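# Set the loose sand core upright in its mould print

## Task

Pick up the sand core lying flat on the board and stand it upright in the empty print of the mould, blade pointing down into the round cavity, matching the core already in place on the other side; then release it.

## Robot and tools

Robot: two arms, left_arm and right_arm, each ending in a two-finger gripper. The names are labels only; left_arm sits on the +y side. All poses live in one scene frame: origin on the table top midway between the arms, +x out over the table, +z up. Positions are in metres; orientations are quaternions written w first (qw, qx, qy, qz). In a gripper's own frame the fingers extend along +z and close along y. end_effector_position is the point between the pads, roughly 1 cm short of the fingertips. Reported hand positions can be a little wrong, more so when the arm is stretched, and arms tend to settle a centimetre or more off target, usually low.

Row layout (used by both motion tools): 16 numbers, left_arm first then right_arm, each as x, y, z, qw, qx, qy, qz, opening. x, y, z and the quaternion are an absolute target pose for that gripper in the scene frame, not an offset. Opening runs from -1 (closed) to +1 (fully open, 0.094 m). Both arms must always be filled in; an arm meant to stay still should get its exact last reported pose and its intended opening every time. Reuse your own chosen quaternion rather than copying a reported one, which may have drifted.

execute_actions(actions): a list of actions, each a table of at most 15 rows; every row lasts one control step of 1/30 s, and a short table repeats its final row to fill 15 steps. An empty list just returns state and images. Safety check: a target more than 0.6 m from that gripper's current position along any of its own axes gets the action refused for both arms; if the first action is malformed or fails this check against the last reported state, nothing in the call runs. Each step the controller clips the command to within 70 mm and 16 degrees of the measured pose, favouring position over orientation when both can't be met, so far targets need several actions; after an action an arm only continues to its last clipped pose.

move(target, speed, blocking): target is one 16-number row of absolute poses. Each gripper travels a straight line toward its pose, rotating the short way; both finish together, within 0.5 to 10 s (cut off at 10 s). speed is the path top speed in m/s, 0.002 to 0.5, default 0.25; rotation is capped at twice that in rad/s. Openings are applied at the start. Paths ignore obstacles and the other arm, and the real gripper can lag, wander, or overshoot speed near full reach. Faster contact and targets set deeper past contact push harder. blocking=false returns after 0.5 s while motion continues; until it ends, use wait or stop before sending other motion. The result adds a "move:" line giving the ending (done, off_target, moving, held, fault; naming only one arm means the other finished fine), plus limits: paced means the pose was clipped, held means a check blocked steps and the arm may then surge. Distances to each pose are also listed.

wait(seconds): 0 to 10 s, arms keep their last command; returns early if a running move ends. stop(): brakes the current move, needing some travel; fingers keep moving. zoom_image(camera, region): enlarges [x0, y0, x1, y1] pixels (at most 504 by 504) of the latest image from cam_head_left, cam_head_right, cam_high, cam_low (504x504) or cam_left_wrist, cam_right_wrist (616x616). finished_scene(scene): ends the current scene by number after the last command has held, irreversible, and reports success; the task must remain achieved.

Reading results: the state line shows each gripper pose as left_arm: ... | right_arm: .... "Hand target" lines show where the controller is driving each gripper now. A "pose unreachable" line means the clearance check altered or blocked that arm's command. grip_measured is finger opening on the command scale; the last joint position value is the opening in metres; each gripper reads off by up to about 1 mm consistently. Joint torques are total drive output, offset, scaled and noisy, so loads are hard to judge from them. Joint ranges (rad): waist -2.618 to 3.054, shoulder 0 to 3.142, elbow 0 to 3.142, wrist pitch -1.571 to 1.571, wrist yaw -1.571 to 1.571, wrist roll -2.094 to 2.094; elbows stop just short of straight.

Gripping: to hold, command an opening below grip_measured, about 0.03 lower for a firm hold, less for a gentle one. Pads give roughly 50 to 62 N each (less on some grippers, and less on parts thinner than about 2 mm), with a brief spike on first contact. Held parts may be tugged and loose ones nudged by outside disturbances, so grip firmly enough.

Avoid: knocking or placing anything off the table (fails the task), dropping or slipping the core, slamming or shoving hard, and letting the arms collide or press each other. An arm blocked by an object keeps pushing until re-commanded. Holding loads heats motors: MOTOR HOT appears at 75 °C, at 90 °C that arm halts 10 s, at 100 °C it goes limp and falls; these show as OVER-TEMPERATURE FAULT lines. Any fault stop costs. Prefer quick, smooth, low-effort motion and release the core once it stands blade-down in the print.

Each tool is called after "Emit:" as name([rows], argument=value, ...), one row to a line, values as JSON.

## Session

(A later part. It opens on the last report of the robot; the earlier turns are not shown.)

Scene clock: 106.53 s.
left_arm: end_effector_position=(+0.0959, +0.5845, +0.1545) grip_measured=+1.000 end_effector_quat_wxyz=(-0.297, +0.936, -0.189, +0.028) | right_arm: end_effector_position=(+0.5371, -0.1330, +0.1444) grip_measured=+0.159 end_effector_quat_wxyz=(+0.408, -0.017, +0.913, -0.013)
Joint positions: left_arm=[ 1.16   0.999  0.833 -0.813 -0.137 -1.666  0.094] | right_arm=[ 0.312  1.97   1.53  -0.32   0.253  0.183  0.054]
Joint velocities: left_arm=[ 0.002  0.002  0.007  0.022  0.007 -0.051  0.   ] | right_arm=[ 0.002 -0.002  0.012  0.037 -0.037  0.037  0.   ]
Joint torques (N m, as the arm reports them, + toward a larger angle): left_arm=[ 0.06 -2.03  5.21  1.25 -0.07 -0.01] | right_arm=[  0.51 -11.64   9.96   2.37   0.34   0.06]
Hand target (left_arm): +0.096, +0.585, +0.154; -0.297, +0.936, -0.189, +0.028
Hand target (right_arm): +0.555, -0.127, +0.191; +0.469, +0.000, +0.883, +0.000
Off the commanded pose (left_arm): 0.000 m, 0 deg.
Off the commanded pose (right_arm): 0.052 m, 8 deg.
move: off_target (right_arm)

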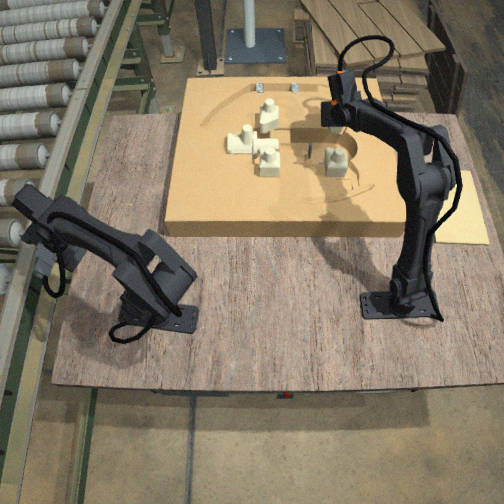

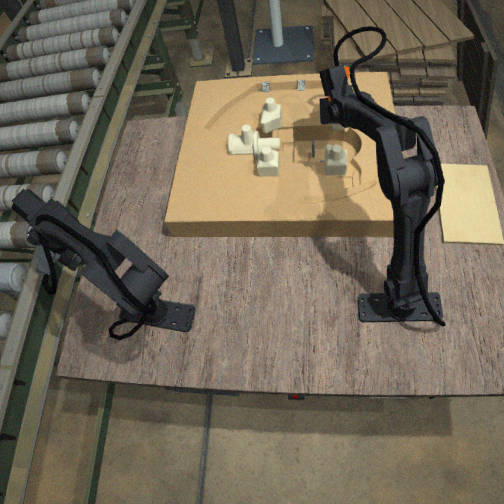

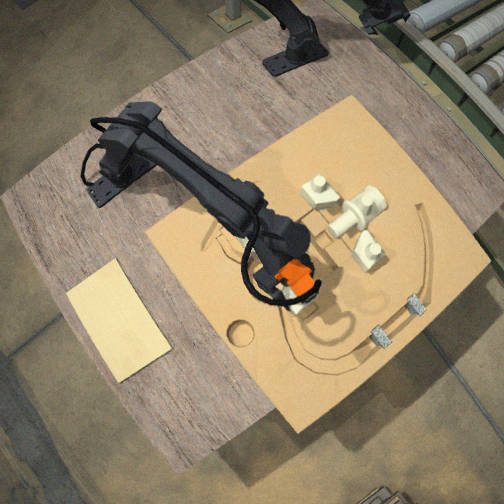

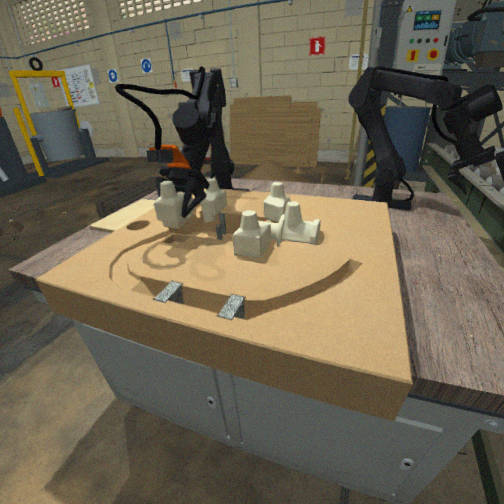

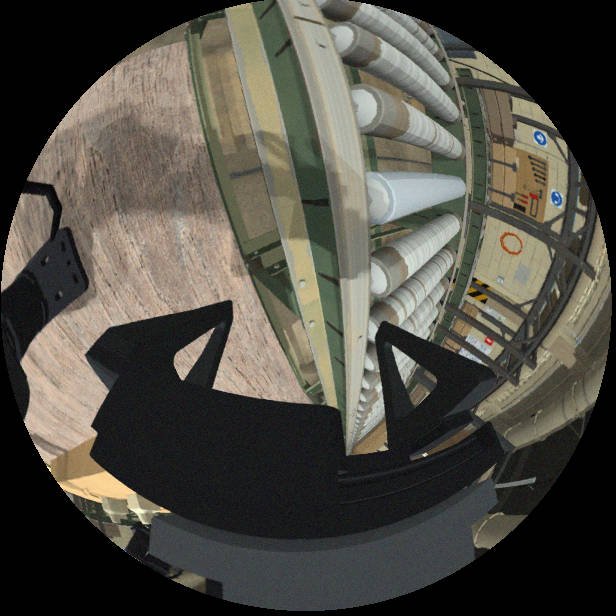

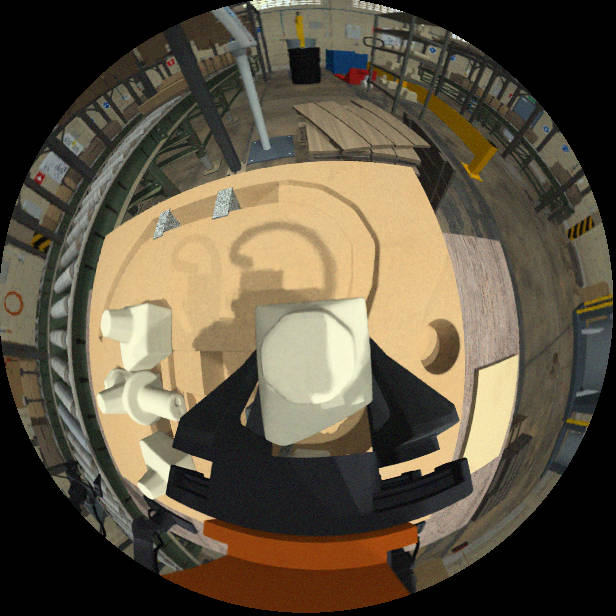

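Emit:
move(target=[0.0959,0.5845,0.1545,-0.297,0.936,-0.189,0.028,1, 0.575,-0.125,0.198,0.48,0,0.877,0,0.12], speed=0.05)

Emit:
zoom_image(camera="cam_low", region=[130,160,230,260])

Emit:
zoom_image(camera="cam_high", region=[240,230,360,350])

Emit:
zoom_image(camera="cam_head_left", region=[290,80,390,180])

Scene clock: 115.10 s.
left_arm: end_effector_position=(+0.0959, +0.5845, +0.1545) grip_measured=+1.000 end_effector_quat_wxyz=(-0.297, +0.936, -0.189, +0.028) | right_arm: end_effector_position=(+0.5520, -0.1279, +0.1506) grip_measured=+0.159 end_effector_quat_wxyz=(+0.418, -0.015, +0.908, -0.010)
Joint positions: left_arm=[ 1.16   0.999  0.833 -0.813 -0.137 -1.666  0.094] | right_arm=[ 0.312  2.014  1.602 -0.325  0.253  0.183  0.054]
Joint velocities: left_arm=[ 0.002 -0.012  0.002  0.022 -0.051 -0.022  0.   ] | right_arm=[-0.012  0.002  0.007  0.066 -0.007  0.022  0.001]
Joint torques (N m, as the arm reports them, + toward a larger angle): left_arm=[ 0.08 -2.02  5.24  1.27 -0.07  0.  ] | right_arm=[ -0.17 -12.21  10.01   2.44   0.34  -0.06]
Hand target (left_arm): +0.096, +0.585, +0.155; -0.297, +0.936, -0.189, +0.028
Hand target (right_arm): +0.570, -0.126, +0.199; +0.480, +0.000, +0.877, -0.001
Off the commanded pose (left_arm): 0.000 m, 0 deg.
Off the commanded pose (right_arm): 0.053 m, 8 deg.
move: off_target (right_arm)

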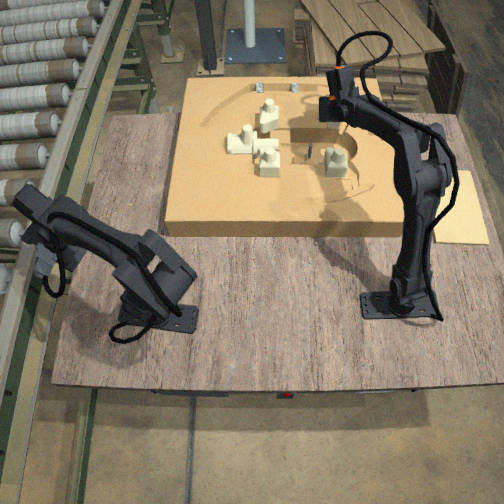

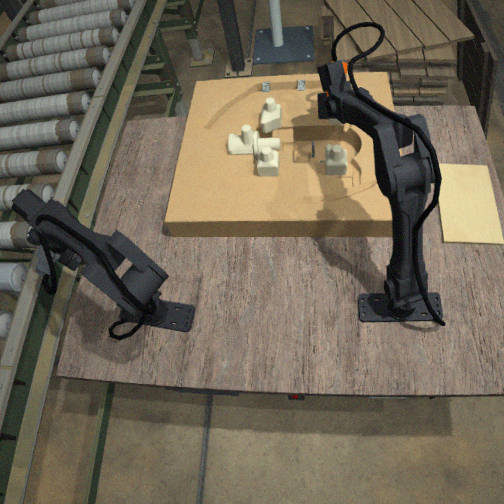

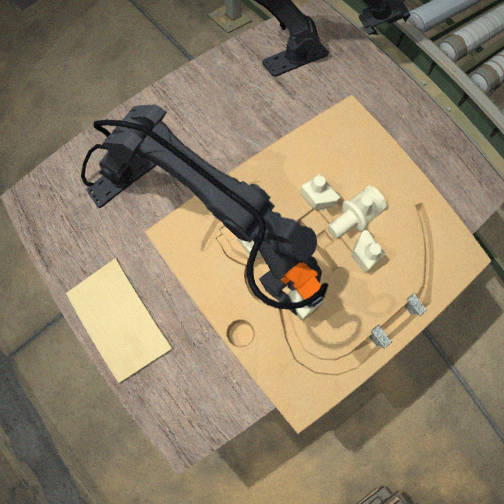

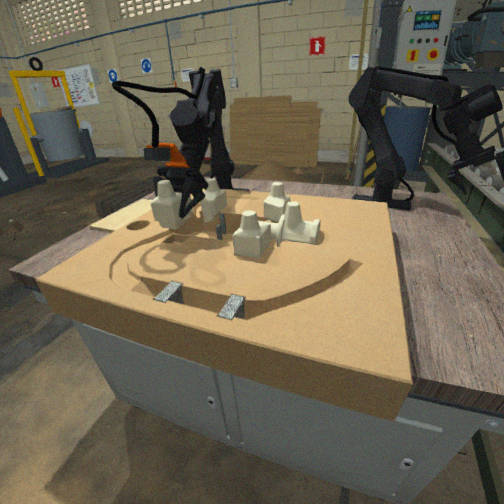

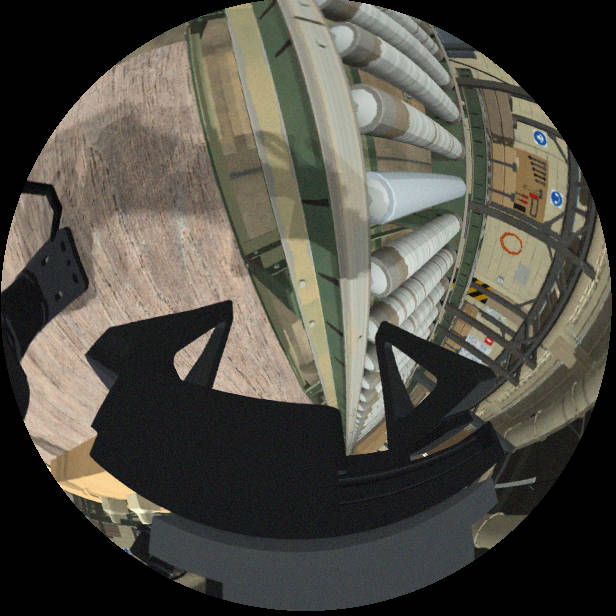

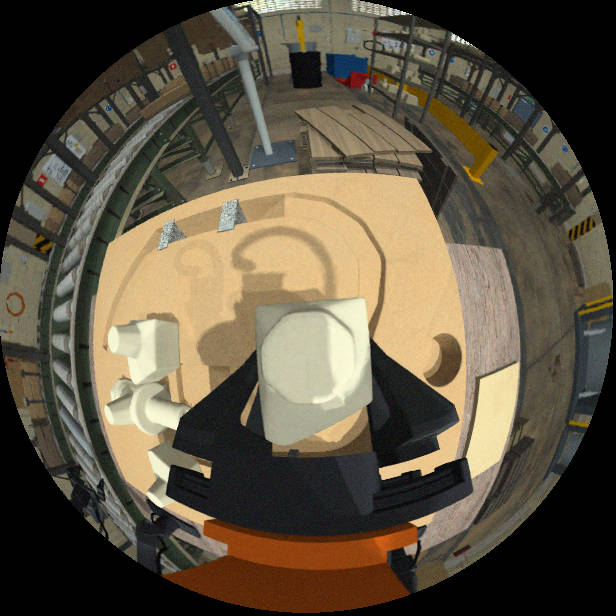

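Region (130, 160, 230, 260) of cam_low's 504x504 image, scaled by 5.040, with more detail than that image has.

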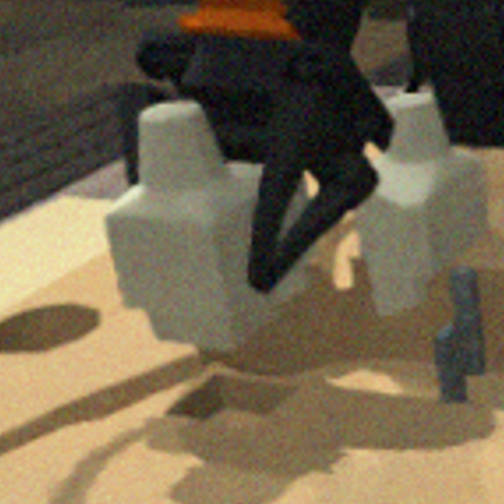

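Region (240, 230, 360, 350) of cam_high's 504x504 image, scaled by 4.200, with more detail than that image has.

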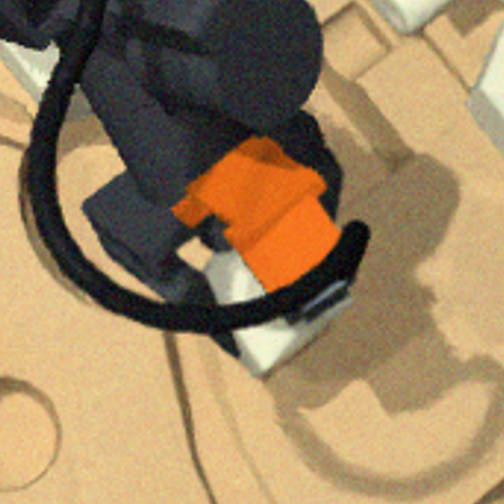

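Region (290, 80, 390, 180) of cam_head_left's 504x504 image, scaled by 5.040, with more detail than that image has.

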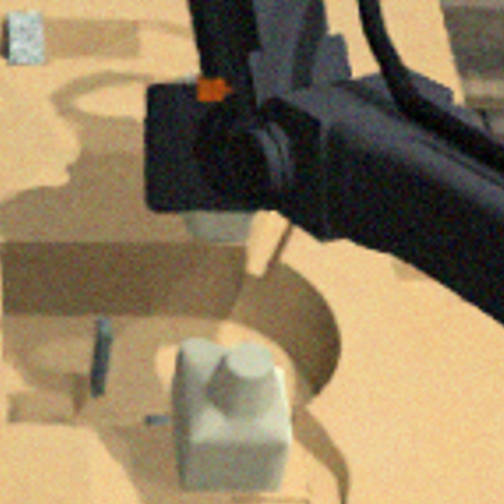

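Emit:
move(target=[0.0959,0.5845,0.1545,-0.297,0.936,-0.189,0.028,1, 0.575,-0.125,0.183,0.485,0,0.874,0,0.12], speed=0.03)

Emit:
zoom_image(camera="cam_low", region=[130,160,230,260])

Emit:
zoom_image(camera="cam_high", region=[240,230,360,350])

Emit:
zoom_image(camera="cam_head_left", region=[290,80,390,180])

Scene clock: 130.13 s.
left_arm: end_effector_position=(+0.0959, +0.5845, +0.1545) grip_measured=+1.000 end_effector_quat_wxyz=(-0.297, +0.936, -0.189, +0.028) | right_arm: end_effector_position=(+0.5596, -0.1258, +0.1452) grip_measured=+0.159 end_effector_quat_wxyz=(+0.432, -0.012, +0.902, -0.007)
Joint positions: left_arm=[ 1.16   0.999  0.833 -0.813 -0.137 -1.666  0.094] | right_arm=[ 0.312  2.033  1.584 -0.256  0.255  0.183  0.054]
Joint velocities: left_arm=[-0.007  0.002 -0.002  0.051 -0.037  0.066  0.   ] | right_arm=[ 0.002 -0.002  0.012 -0.022  0.007  0.022  0.001]
Joint torques (N m, as the arm reports them, + toward a larger angle): left_arm=[-0.01 -2.09  5.24  1.27 -0.06 -0.03] | right_arm=[ -0.12 -12.92   7.57   2.53   0.34  -0.09]
Hand target (left_arm): +0.096, +0.585, +0.154; -0.297, +0.936, -0.189, +0.028
Hand target (right_arm): +0.572, -0.126, +0.184; +0.484, +0.000, +0.875, -0.001
Off the commanded pose (left_arm): 0.000 m, 0 deg.
Off the commanded pose (right_arm): 0.041 m, 7 deg.
move: off_target (right_arm)

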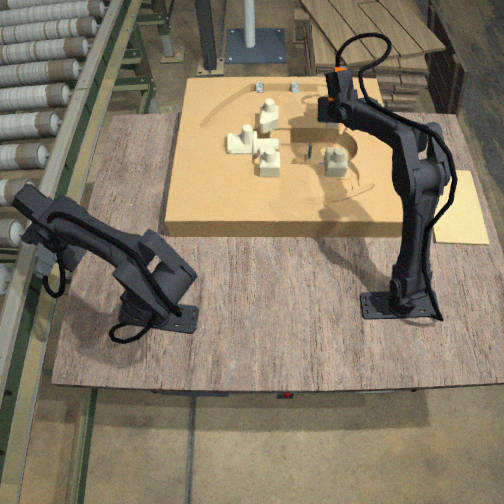

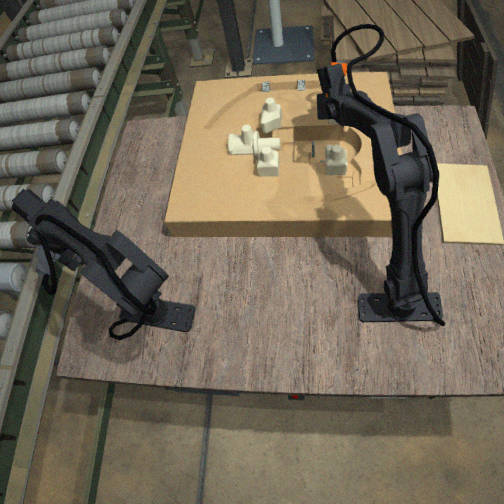

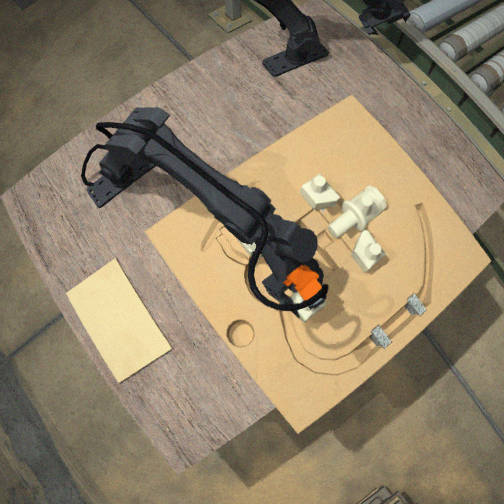

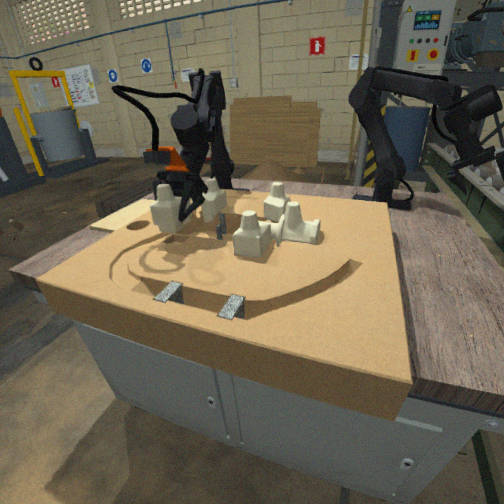

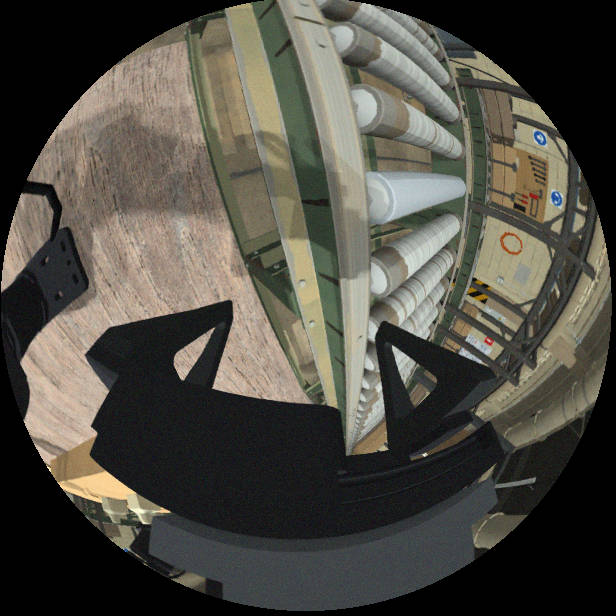

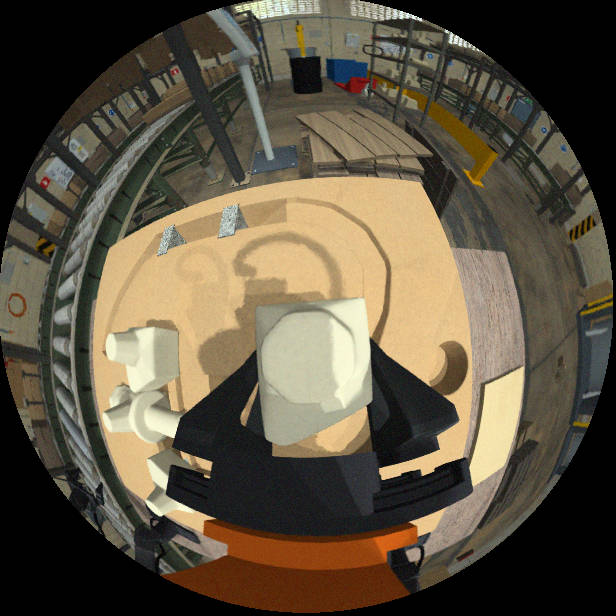

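Region (130, 160, 230, 260) of cam_low's 504x504 image, scaled by 5.040, with more detail than that image has.

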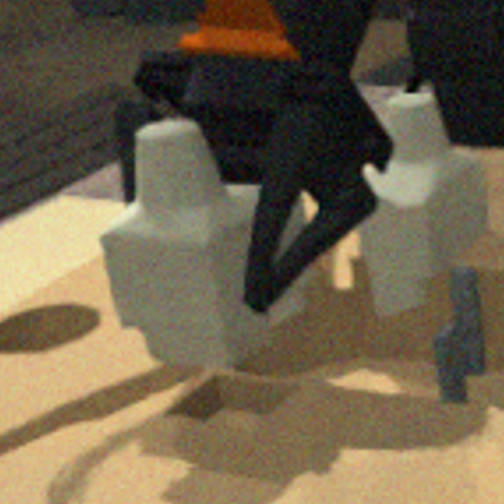

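Region (240, 230, 360, 350) of cam_high's 504x504 image, scaled by 4.200, with more detail than that image has.

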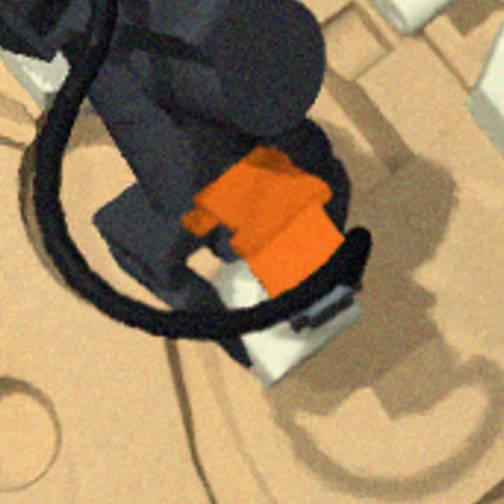

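Region (290, 80, 390, 180) of cam_head_left's 504x504 image, scaled by 5.040, with more detail than that image has.

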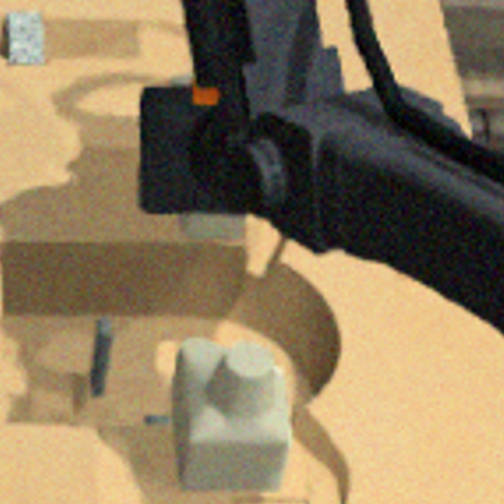

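Emit:
move(target=[0.54,0.08,0.25,0.242,0.665,0.665,-0.242,1, 0.575,-0.125,0.183,0.485,0,0.874,0,0.12], speed=0.3)

Scene clock: 147.07 s.
left_arm: end_effector_position=(+0.5472, +0.0893, +0.2234) grip_measured=+1.000 end_effector_quat_wxyz=(+0.423, +0.554, +0.688, -0.202) | right_arm: end_effector_position=(+0.5579, -0.1264, +0.1297) grip_measured=+0.159 end_effector_quat_wxyz=(+0.419, -0.014, +0.908, -0.011)
Joint positions: left_arm=[-0.112  2.595  2.847 -1.071  0.695  0.834  0.094] | right_arm=[ 0.312  2.053  1.571 -0.252  0.255  0.183  0.054]
Joint velocities: left_arm=[-0.007  0.002  0.007 -0.007 -0.051  0.081  0.   ] | right_arm=[-0.012  0.002  0.012 -0.051  0.022 -0.11  -0.   ]
Joint torques (N m, as the arm reports them, + toward a larger angle): left_arm=[ -0.5  -19.69   6.71   1.17   0.42  -0.01] | right_arm=[ -0.1  -14.87   8.01   2.47   0.35  -0.08]
Hand target (left_arm): +0.540, +0.085, +0.252; +0.442, +0.562, +0.671, -0.193
Hand target (right_arm): +0.571, -0.126, +0.183; +0.484, +0.000, +0.875, -0.001
Off the commanded pose (left_arm): 0.029 m, 25 deg; orientation clipped at the last step of the last action.
Off the commanded pose (right_arm): 0.056 m, 9 deg.
elbow stopped short (left arm): the move would have taken joint 3 (elbow) straighter than the controller allows; a more bent joint 3 avoids this.
move: off_target (left_arm, right_arm); limits=paced

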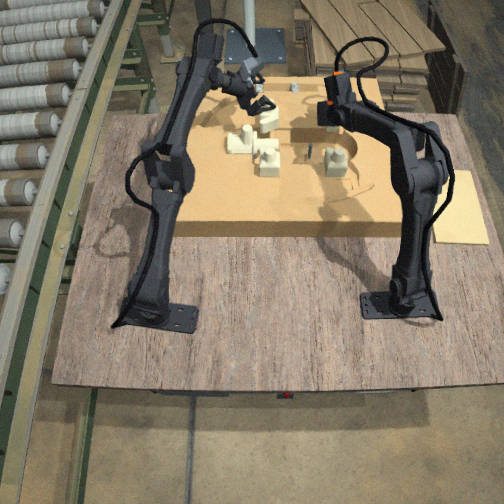

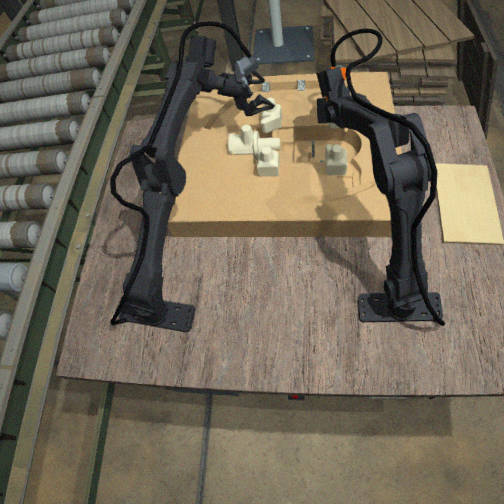

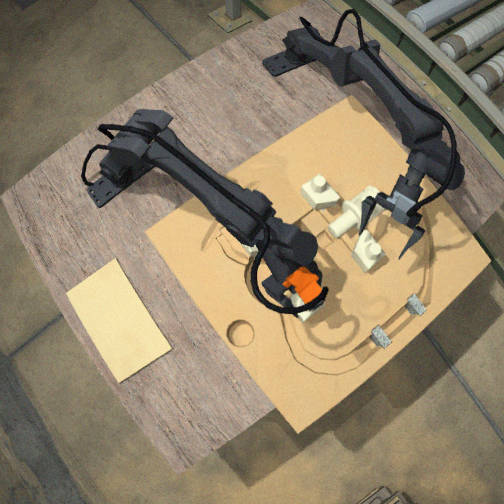

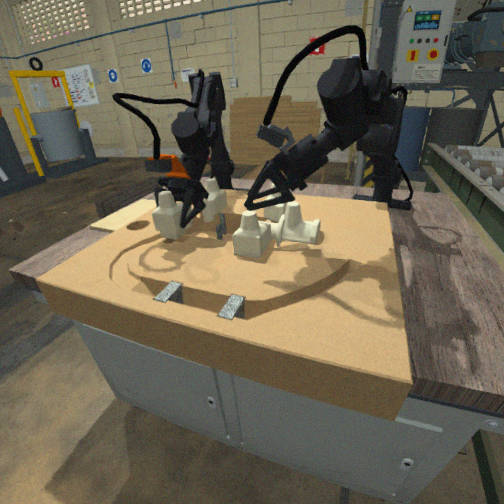

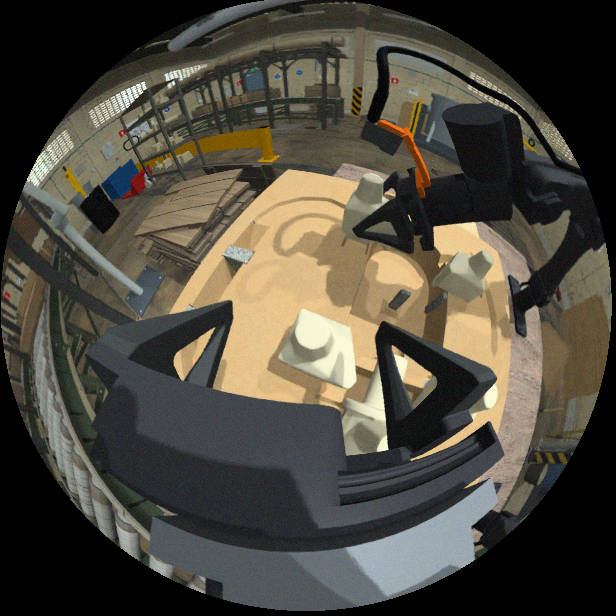

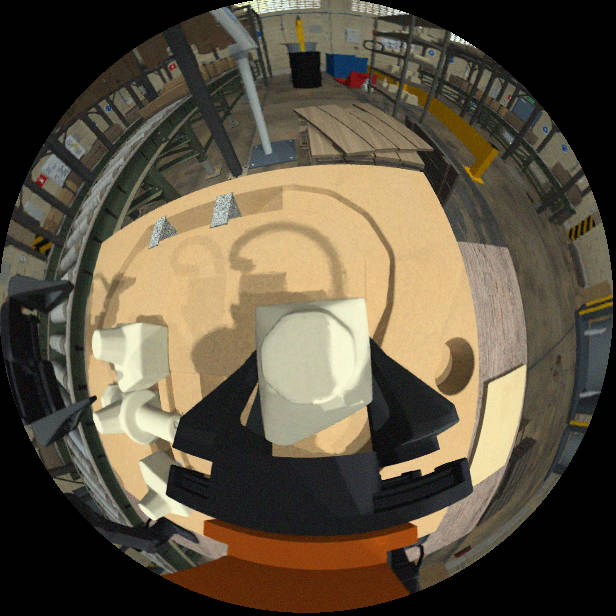

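Emit:
zoom_image(camera="cam_left_wrist", region=[320,160,460,300])

Emit:
zoom_image(camera="cam_low", region=[130,170,230,270])

Region (320, 160, 460, 300) of cam_left_wrist's 616x616 image, scaled by 3.600, with more detail than that image has.

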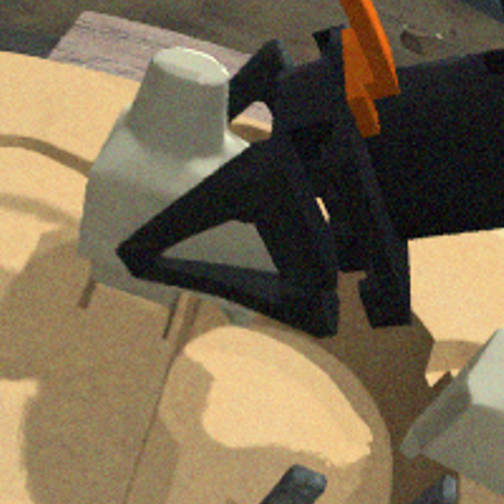

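Region (130, 170, 230, 270) of cam_low's 504x504 image, scaled by 5.040, with more detail than that image has.

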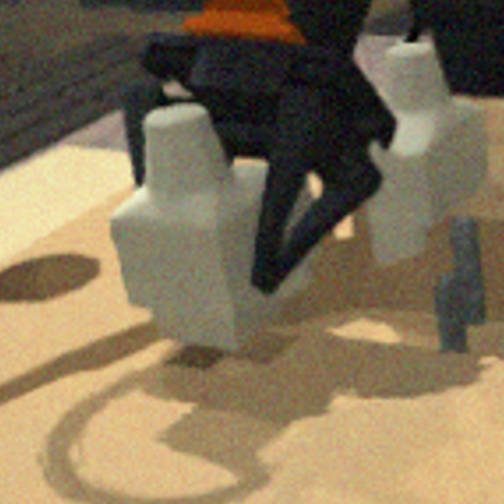

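Emit:
execute_actions([
  [[0.54,0.085,0.252,0.442,0.562,0.671,-0.193,1, 0.575,-0.125,0.177,0.487,0,0.873,0,0.12]],
  [[0.54,0.085,0.252,0.442,0.562,0.671,-0.193,1, 0.575,-0.125,0.171,0.49,0,0.872,0,0.12]],
  [[0.54,0.085,0.252,0.442,0.562,0.671,-0.193,1, 0.575,-0.125,0.165,0.49,0,0.872,0,0.12]],
])

Emit:
zoom_image(camera="cam_left_wrist", region=[320,160,460,300])

Emit:
zoom_image(camera="cam_low", region=[130,170,230,270])

Scene clock: 154.93 s.
left_arm: end_effector_position=(+0.5474, +0.0896, +0.2229) grip_measured=+1.000 end_effector_quat_wxyz=(+0.422, +0.555, +0.688, -0.199) | right_arm: end_effector_position=(+0.5595, -0.1264, +0.1240) grip_measured=+0.159 end_effector_quat_wxyz=(+0.432, -0.011, +0.902, -0.008)
Joint positions: left_arm=[-0.112  2.595  2.847 -1.072  0.691  0.838  0.094] | right_arm=[ 0.312  2.053  1.526 -0.178  0.259  0.183  0.054]
Joint velocities: left_arm=[ 0.007 -0.002  0.017  0.007  0.022  0.007  0.   ] | right_arm=[ 0.012 -0.012  0.012 -0.037 -0.066 -0.007 -0.   ]
Joint torques (N m, as the arm reports them, + toward a larger angle): left_arm=[ -0.52 -20.31   5.73   1.32   0.39   0.04] | right_arm=[ -0.03 -13.68   7.04   2.62   0.35  -0.11]
Hand target (left_arm): +0.540, +0.085, +0.251; +0.442, +0.563, +0.671, -0.193
Hand target (right_arm): +0.572, -0.126, +0.166; +0.489, +0.000, +0.872, -0.001
Off the commanded pose (left_arm): 0.030 m, 3 deg.
Off the commanded pose (right_arm): 0.044 m, 8 deg.

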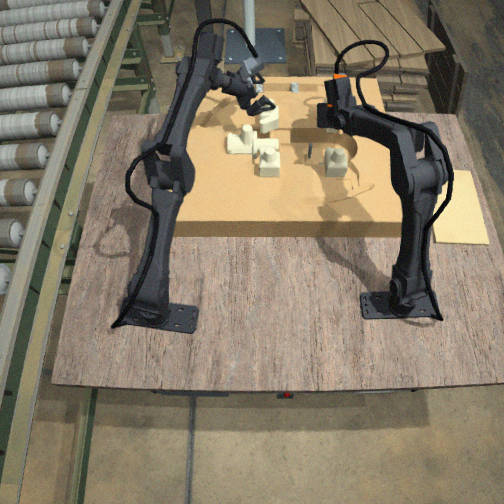

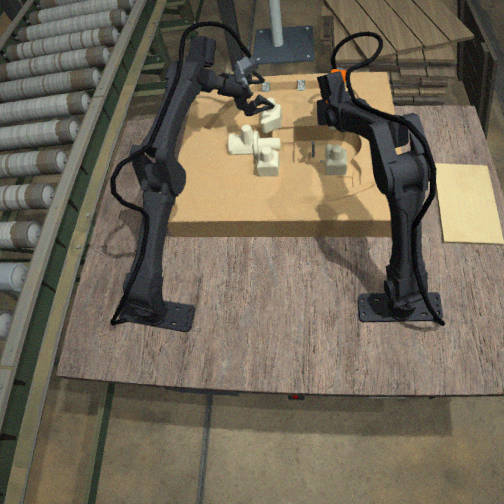

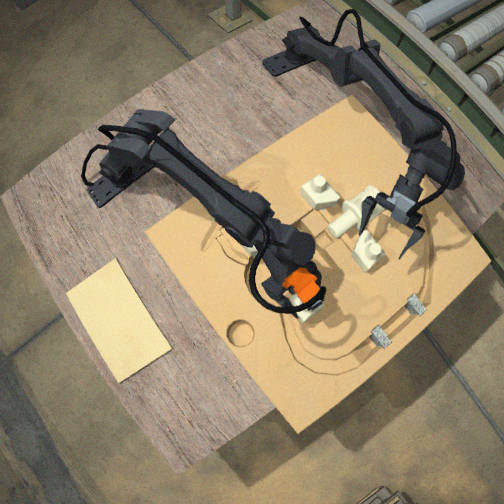

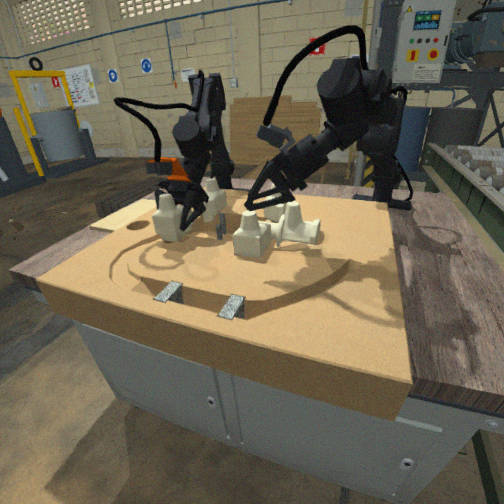

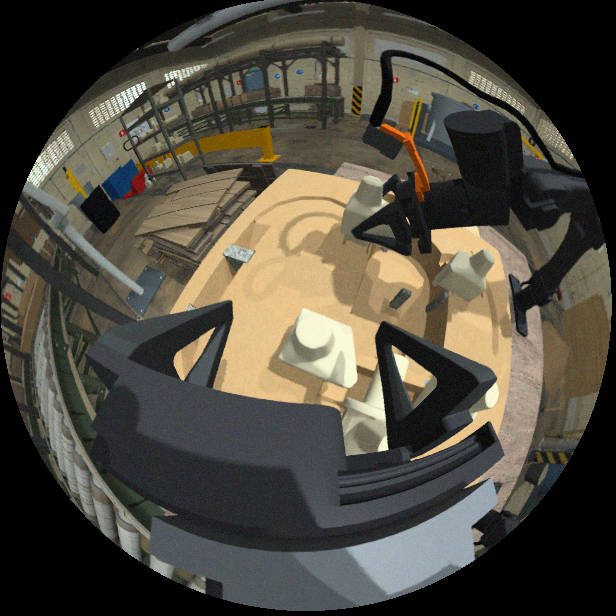

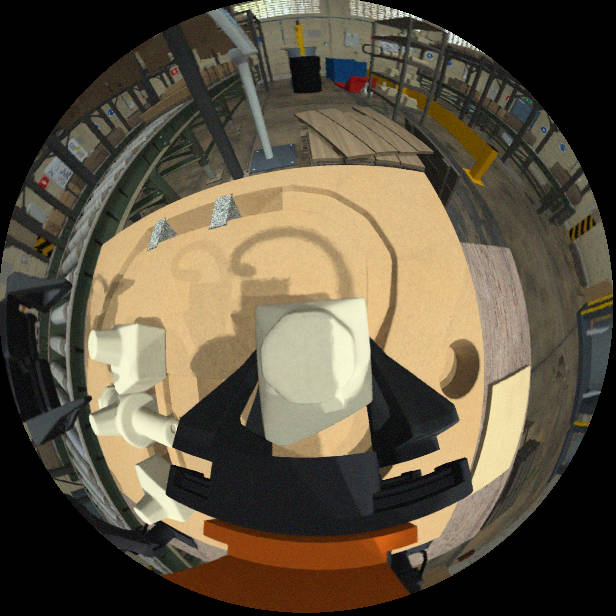

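Region (320, 160, 460, 300) of cam_left_wrist's 616x616 image, scaled by 3.600, with more detail than that image has.

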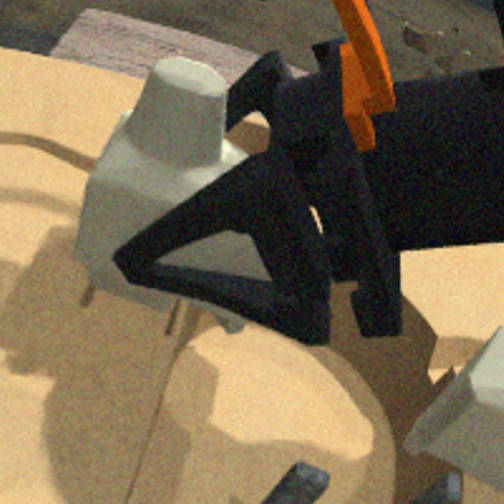

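Region (130, 170, 230, 270) of cam_low's 504x504 image, scaled by 5.040, with more detail than that image has.

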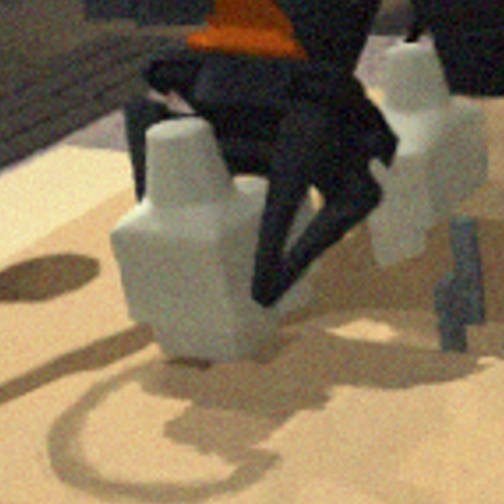

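Emit:
execute_actions([
  [[0.54,0.085,0.252,0.442,0.562,0.671,-0.193,1, 0.575,-0.122,0.160,0.485,0,0.874,0,0.12]],
  [[0.54,0.085,0.252,0.442,0.562,0.671,-0.193,1, 0.575,-0.121,0.155,0.485,0,0.874,0,0.12]],
])

Emit:
zoom_image(camera="cam_left_wrist", region=[330,200,410,280])

Emit:
zoom_image(camera="cam_low", region=[140,190,210,260])

Scene clock: 159.77 s.
left_arm: end_effector_position=(+0.5474, +0.0896, +0.2229) grip_measured=+1.000 end_effector_quat_wxyz=(+0.422, +0.555, +0.688, -0.199) | right_arm: end_effector_position=(+0.5595, -0.1264, +0.1241) grip_measured=+0.159 end_effector_quat_wxyz=(+0.432, -0.011, +0.902, -0.008)
Joint positions: left_arm=[-0.112  2.595  2.847 -1.072  0.691  0.838  0.094] | right_arm=[ 0.312  2.053  1.526 -0.178  0.259  0.183  0.054]
Joint velocities: left_arm=[-0.002  0.007  0.002  0.022  0.007  0.037  0.   ] | right_arm=[-0.007 -0.012  0.012 -0.007 -0.007 -0.066 -0.001]
Joint torques (N m, as the arm reports them, + toward a larger angle): left_arm=[ -0.54 -20.3    5.76   1.32   0.4    0.04] | right_arm=[  0.54 -12.19   6.84   2.71   0.37  -0.03]
Hand target (left_arm): +0.540, +0.085, +0.251; +0.442, +0.563, +0.671, -0.193
Hand target (right_arm): +0.573, -0.122, +0.156; +0.484, +0.000, +0.875, -0.000
Off the commanded pose (left_arm): 0.030 m, 3 deg.
Off the commanded pose (right_arm): 0.035 m, 7 deg.

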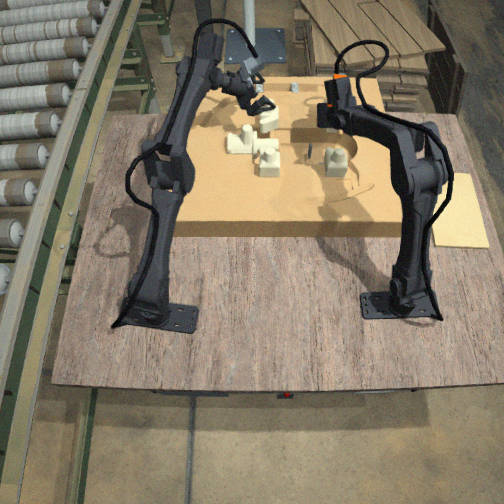

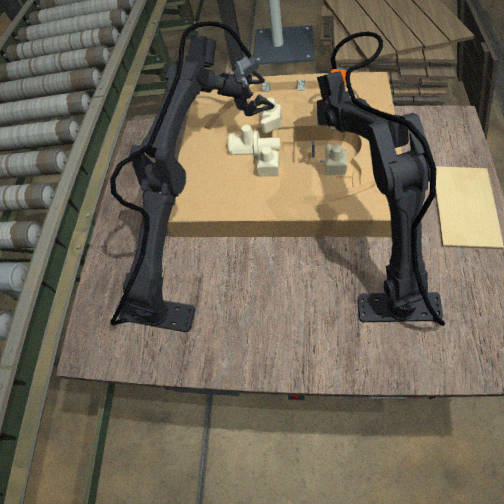

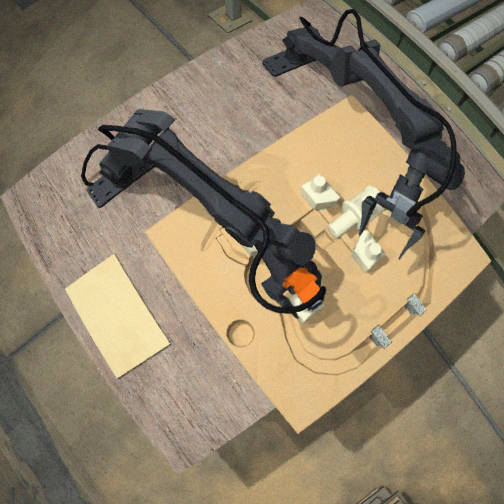

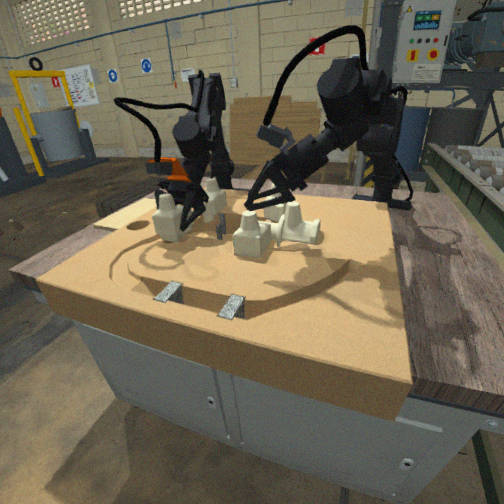

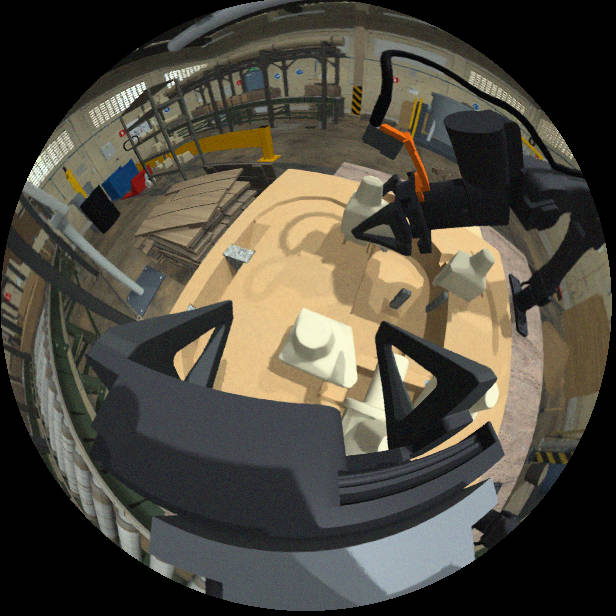

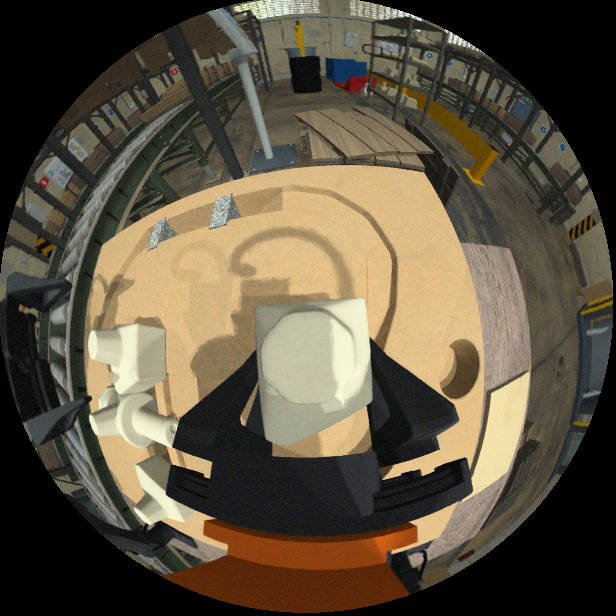

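Region (330, 200, 410, 280) of cam_left_wrist's 616x616 image, scaled by 6.300, with more detail than that image has.

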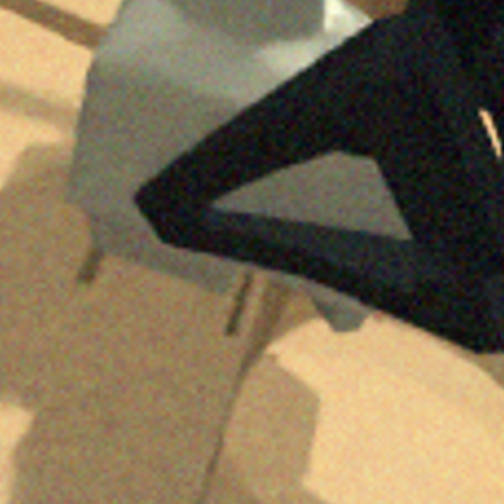

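Region (140, 190, 210, 260) of cam_low's 504x504 image, scaled by 7.200, with more detail than that image has.

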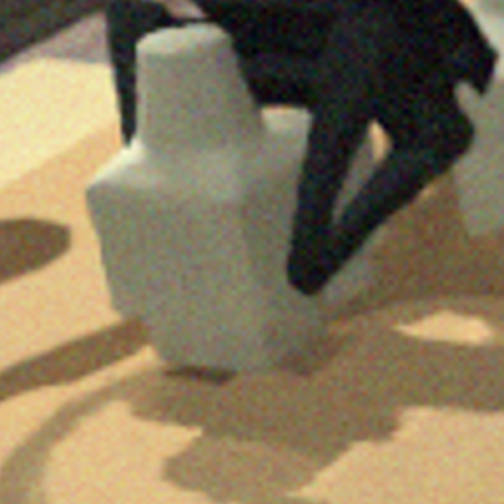

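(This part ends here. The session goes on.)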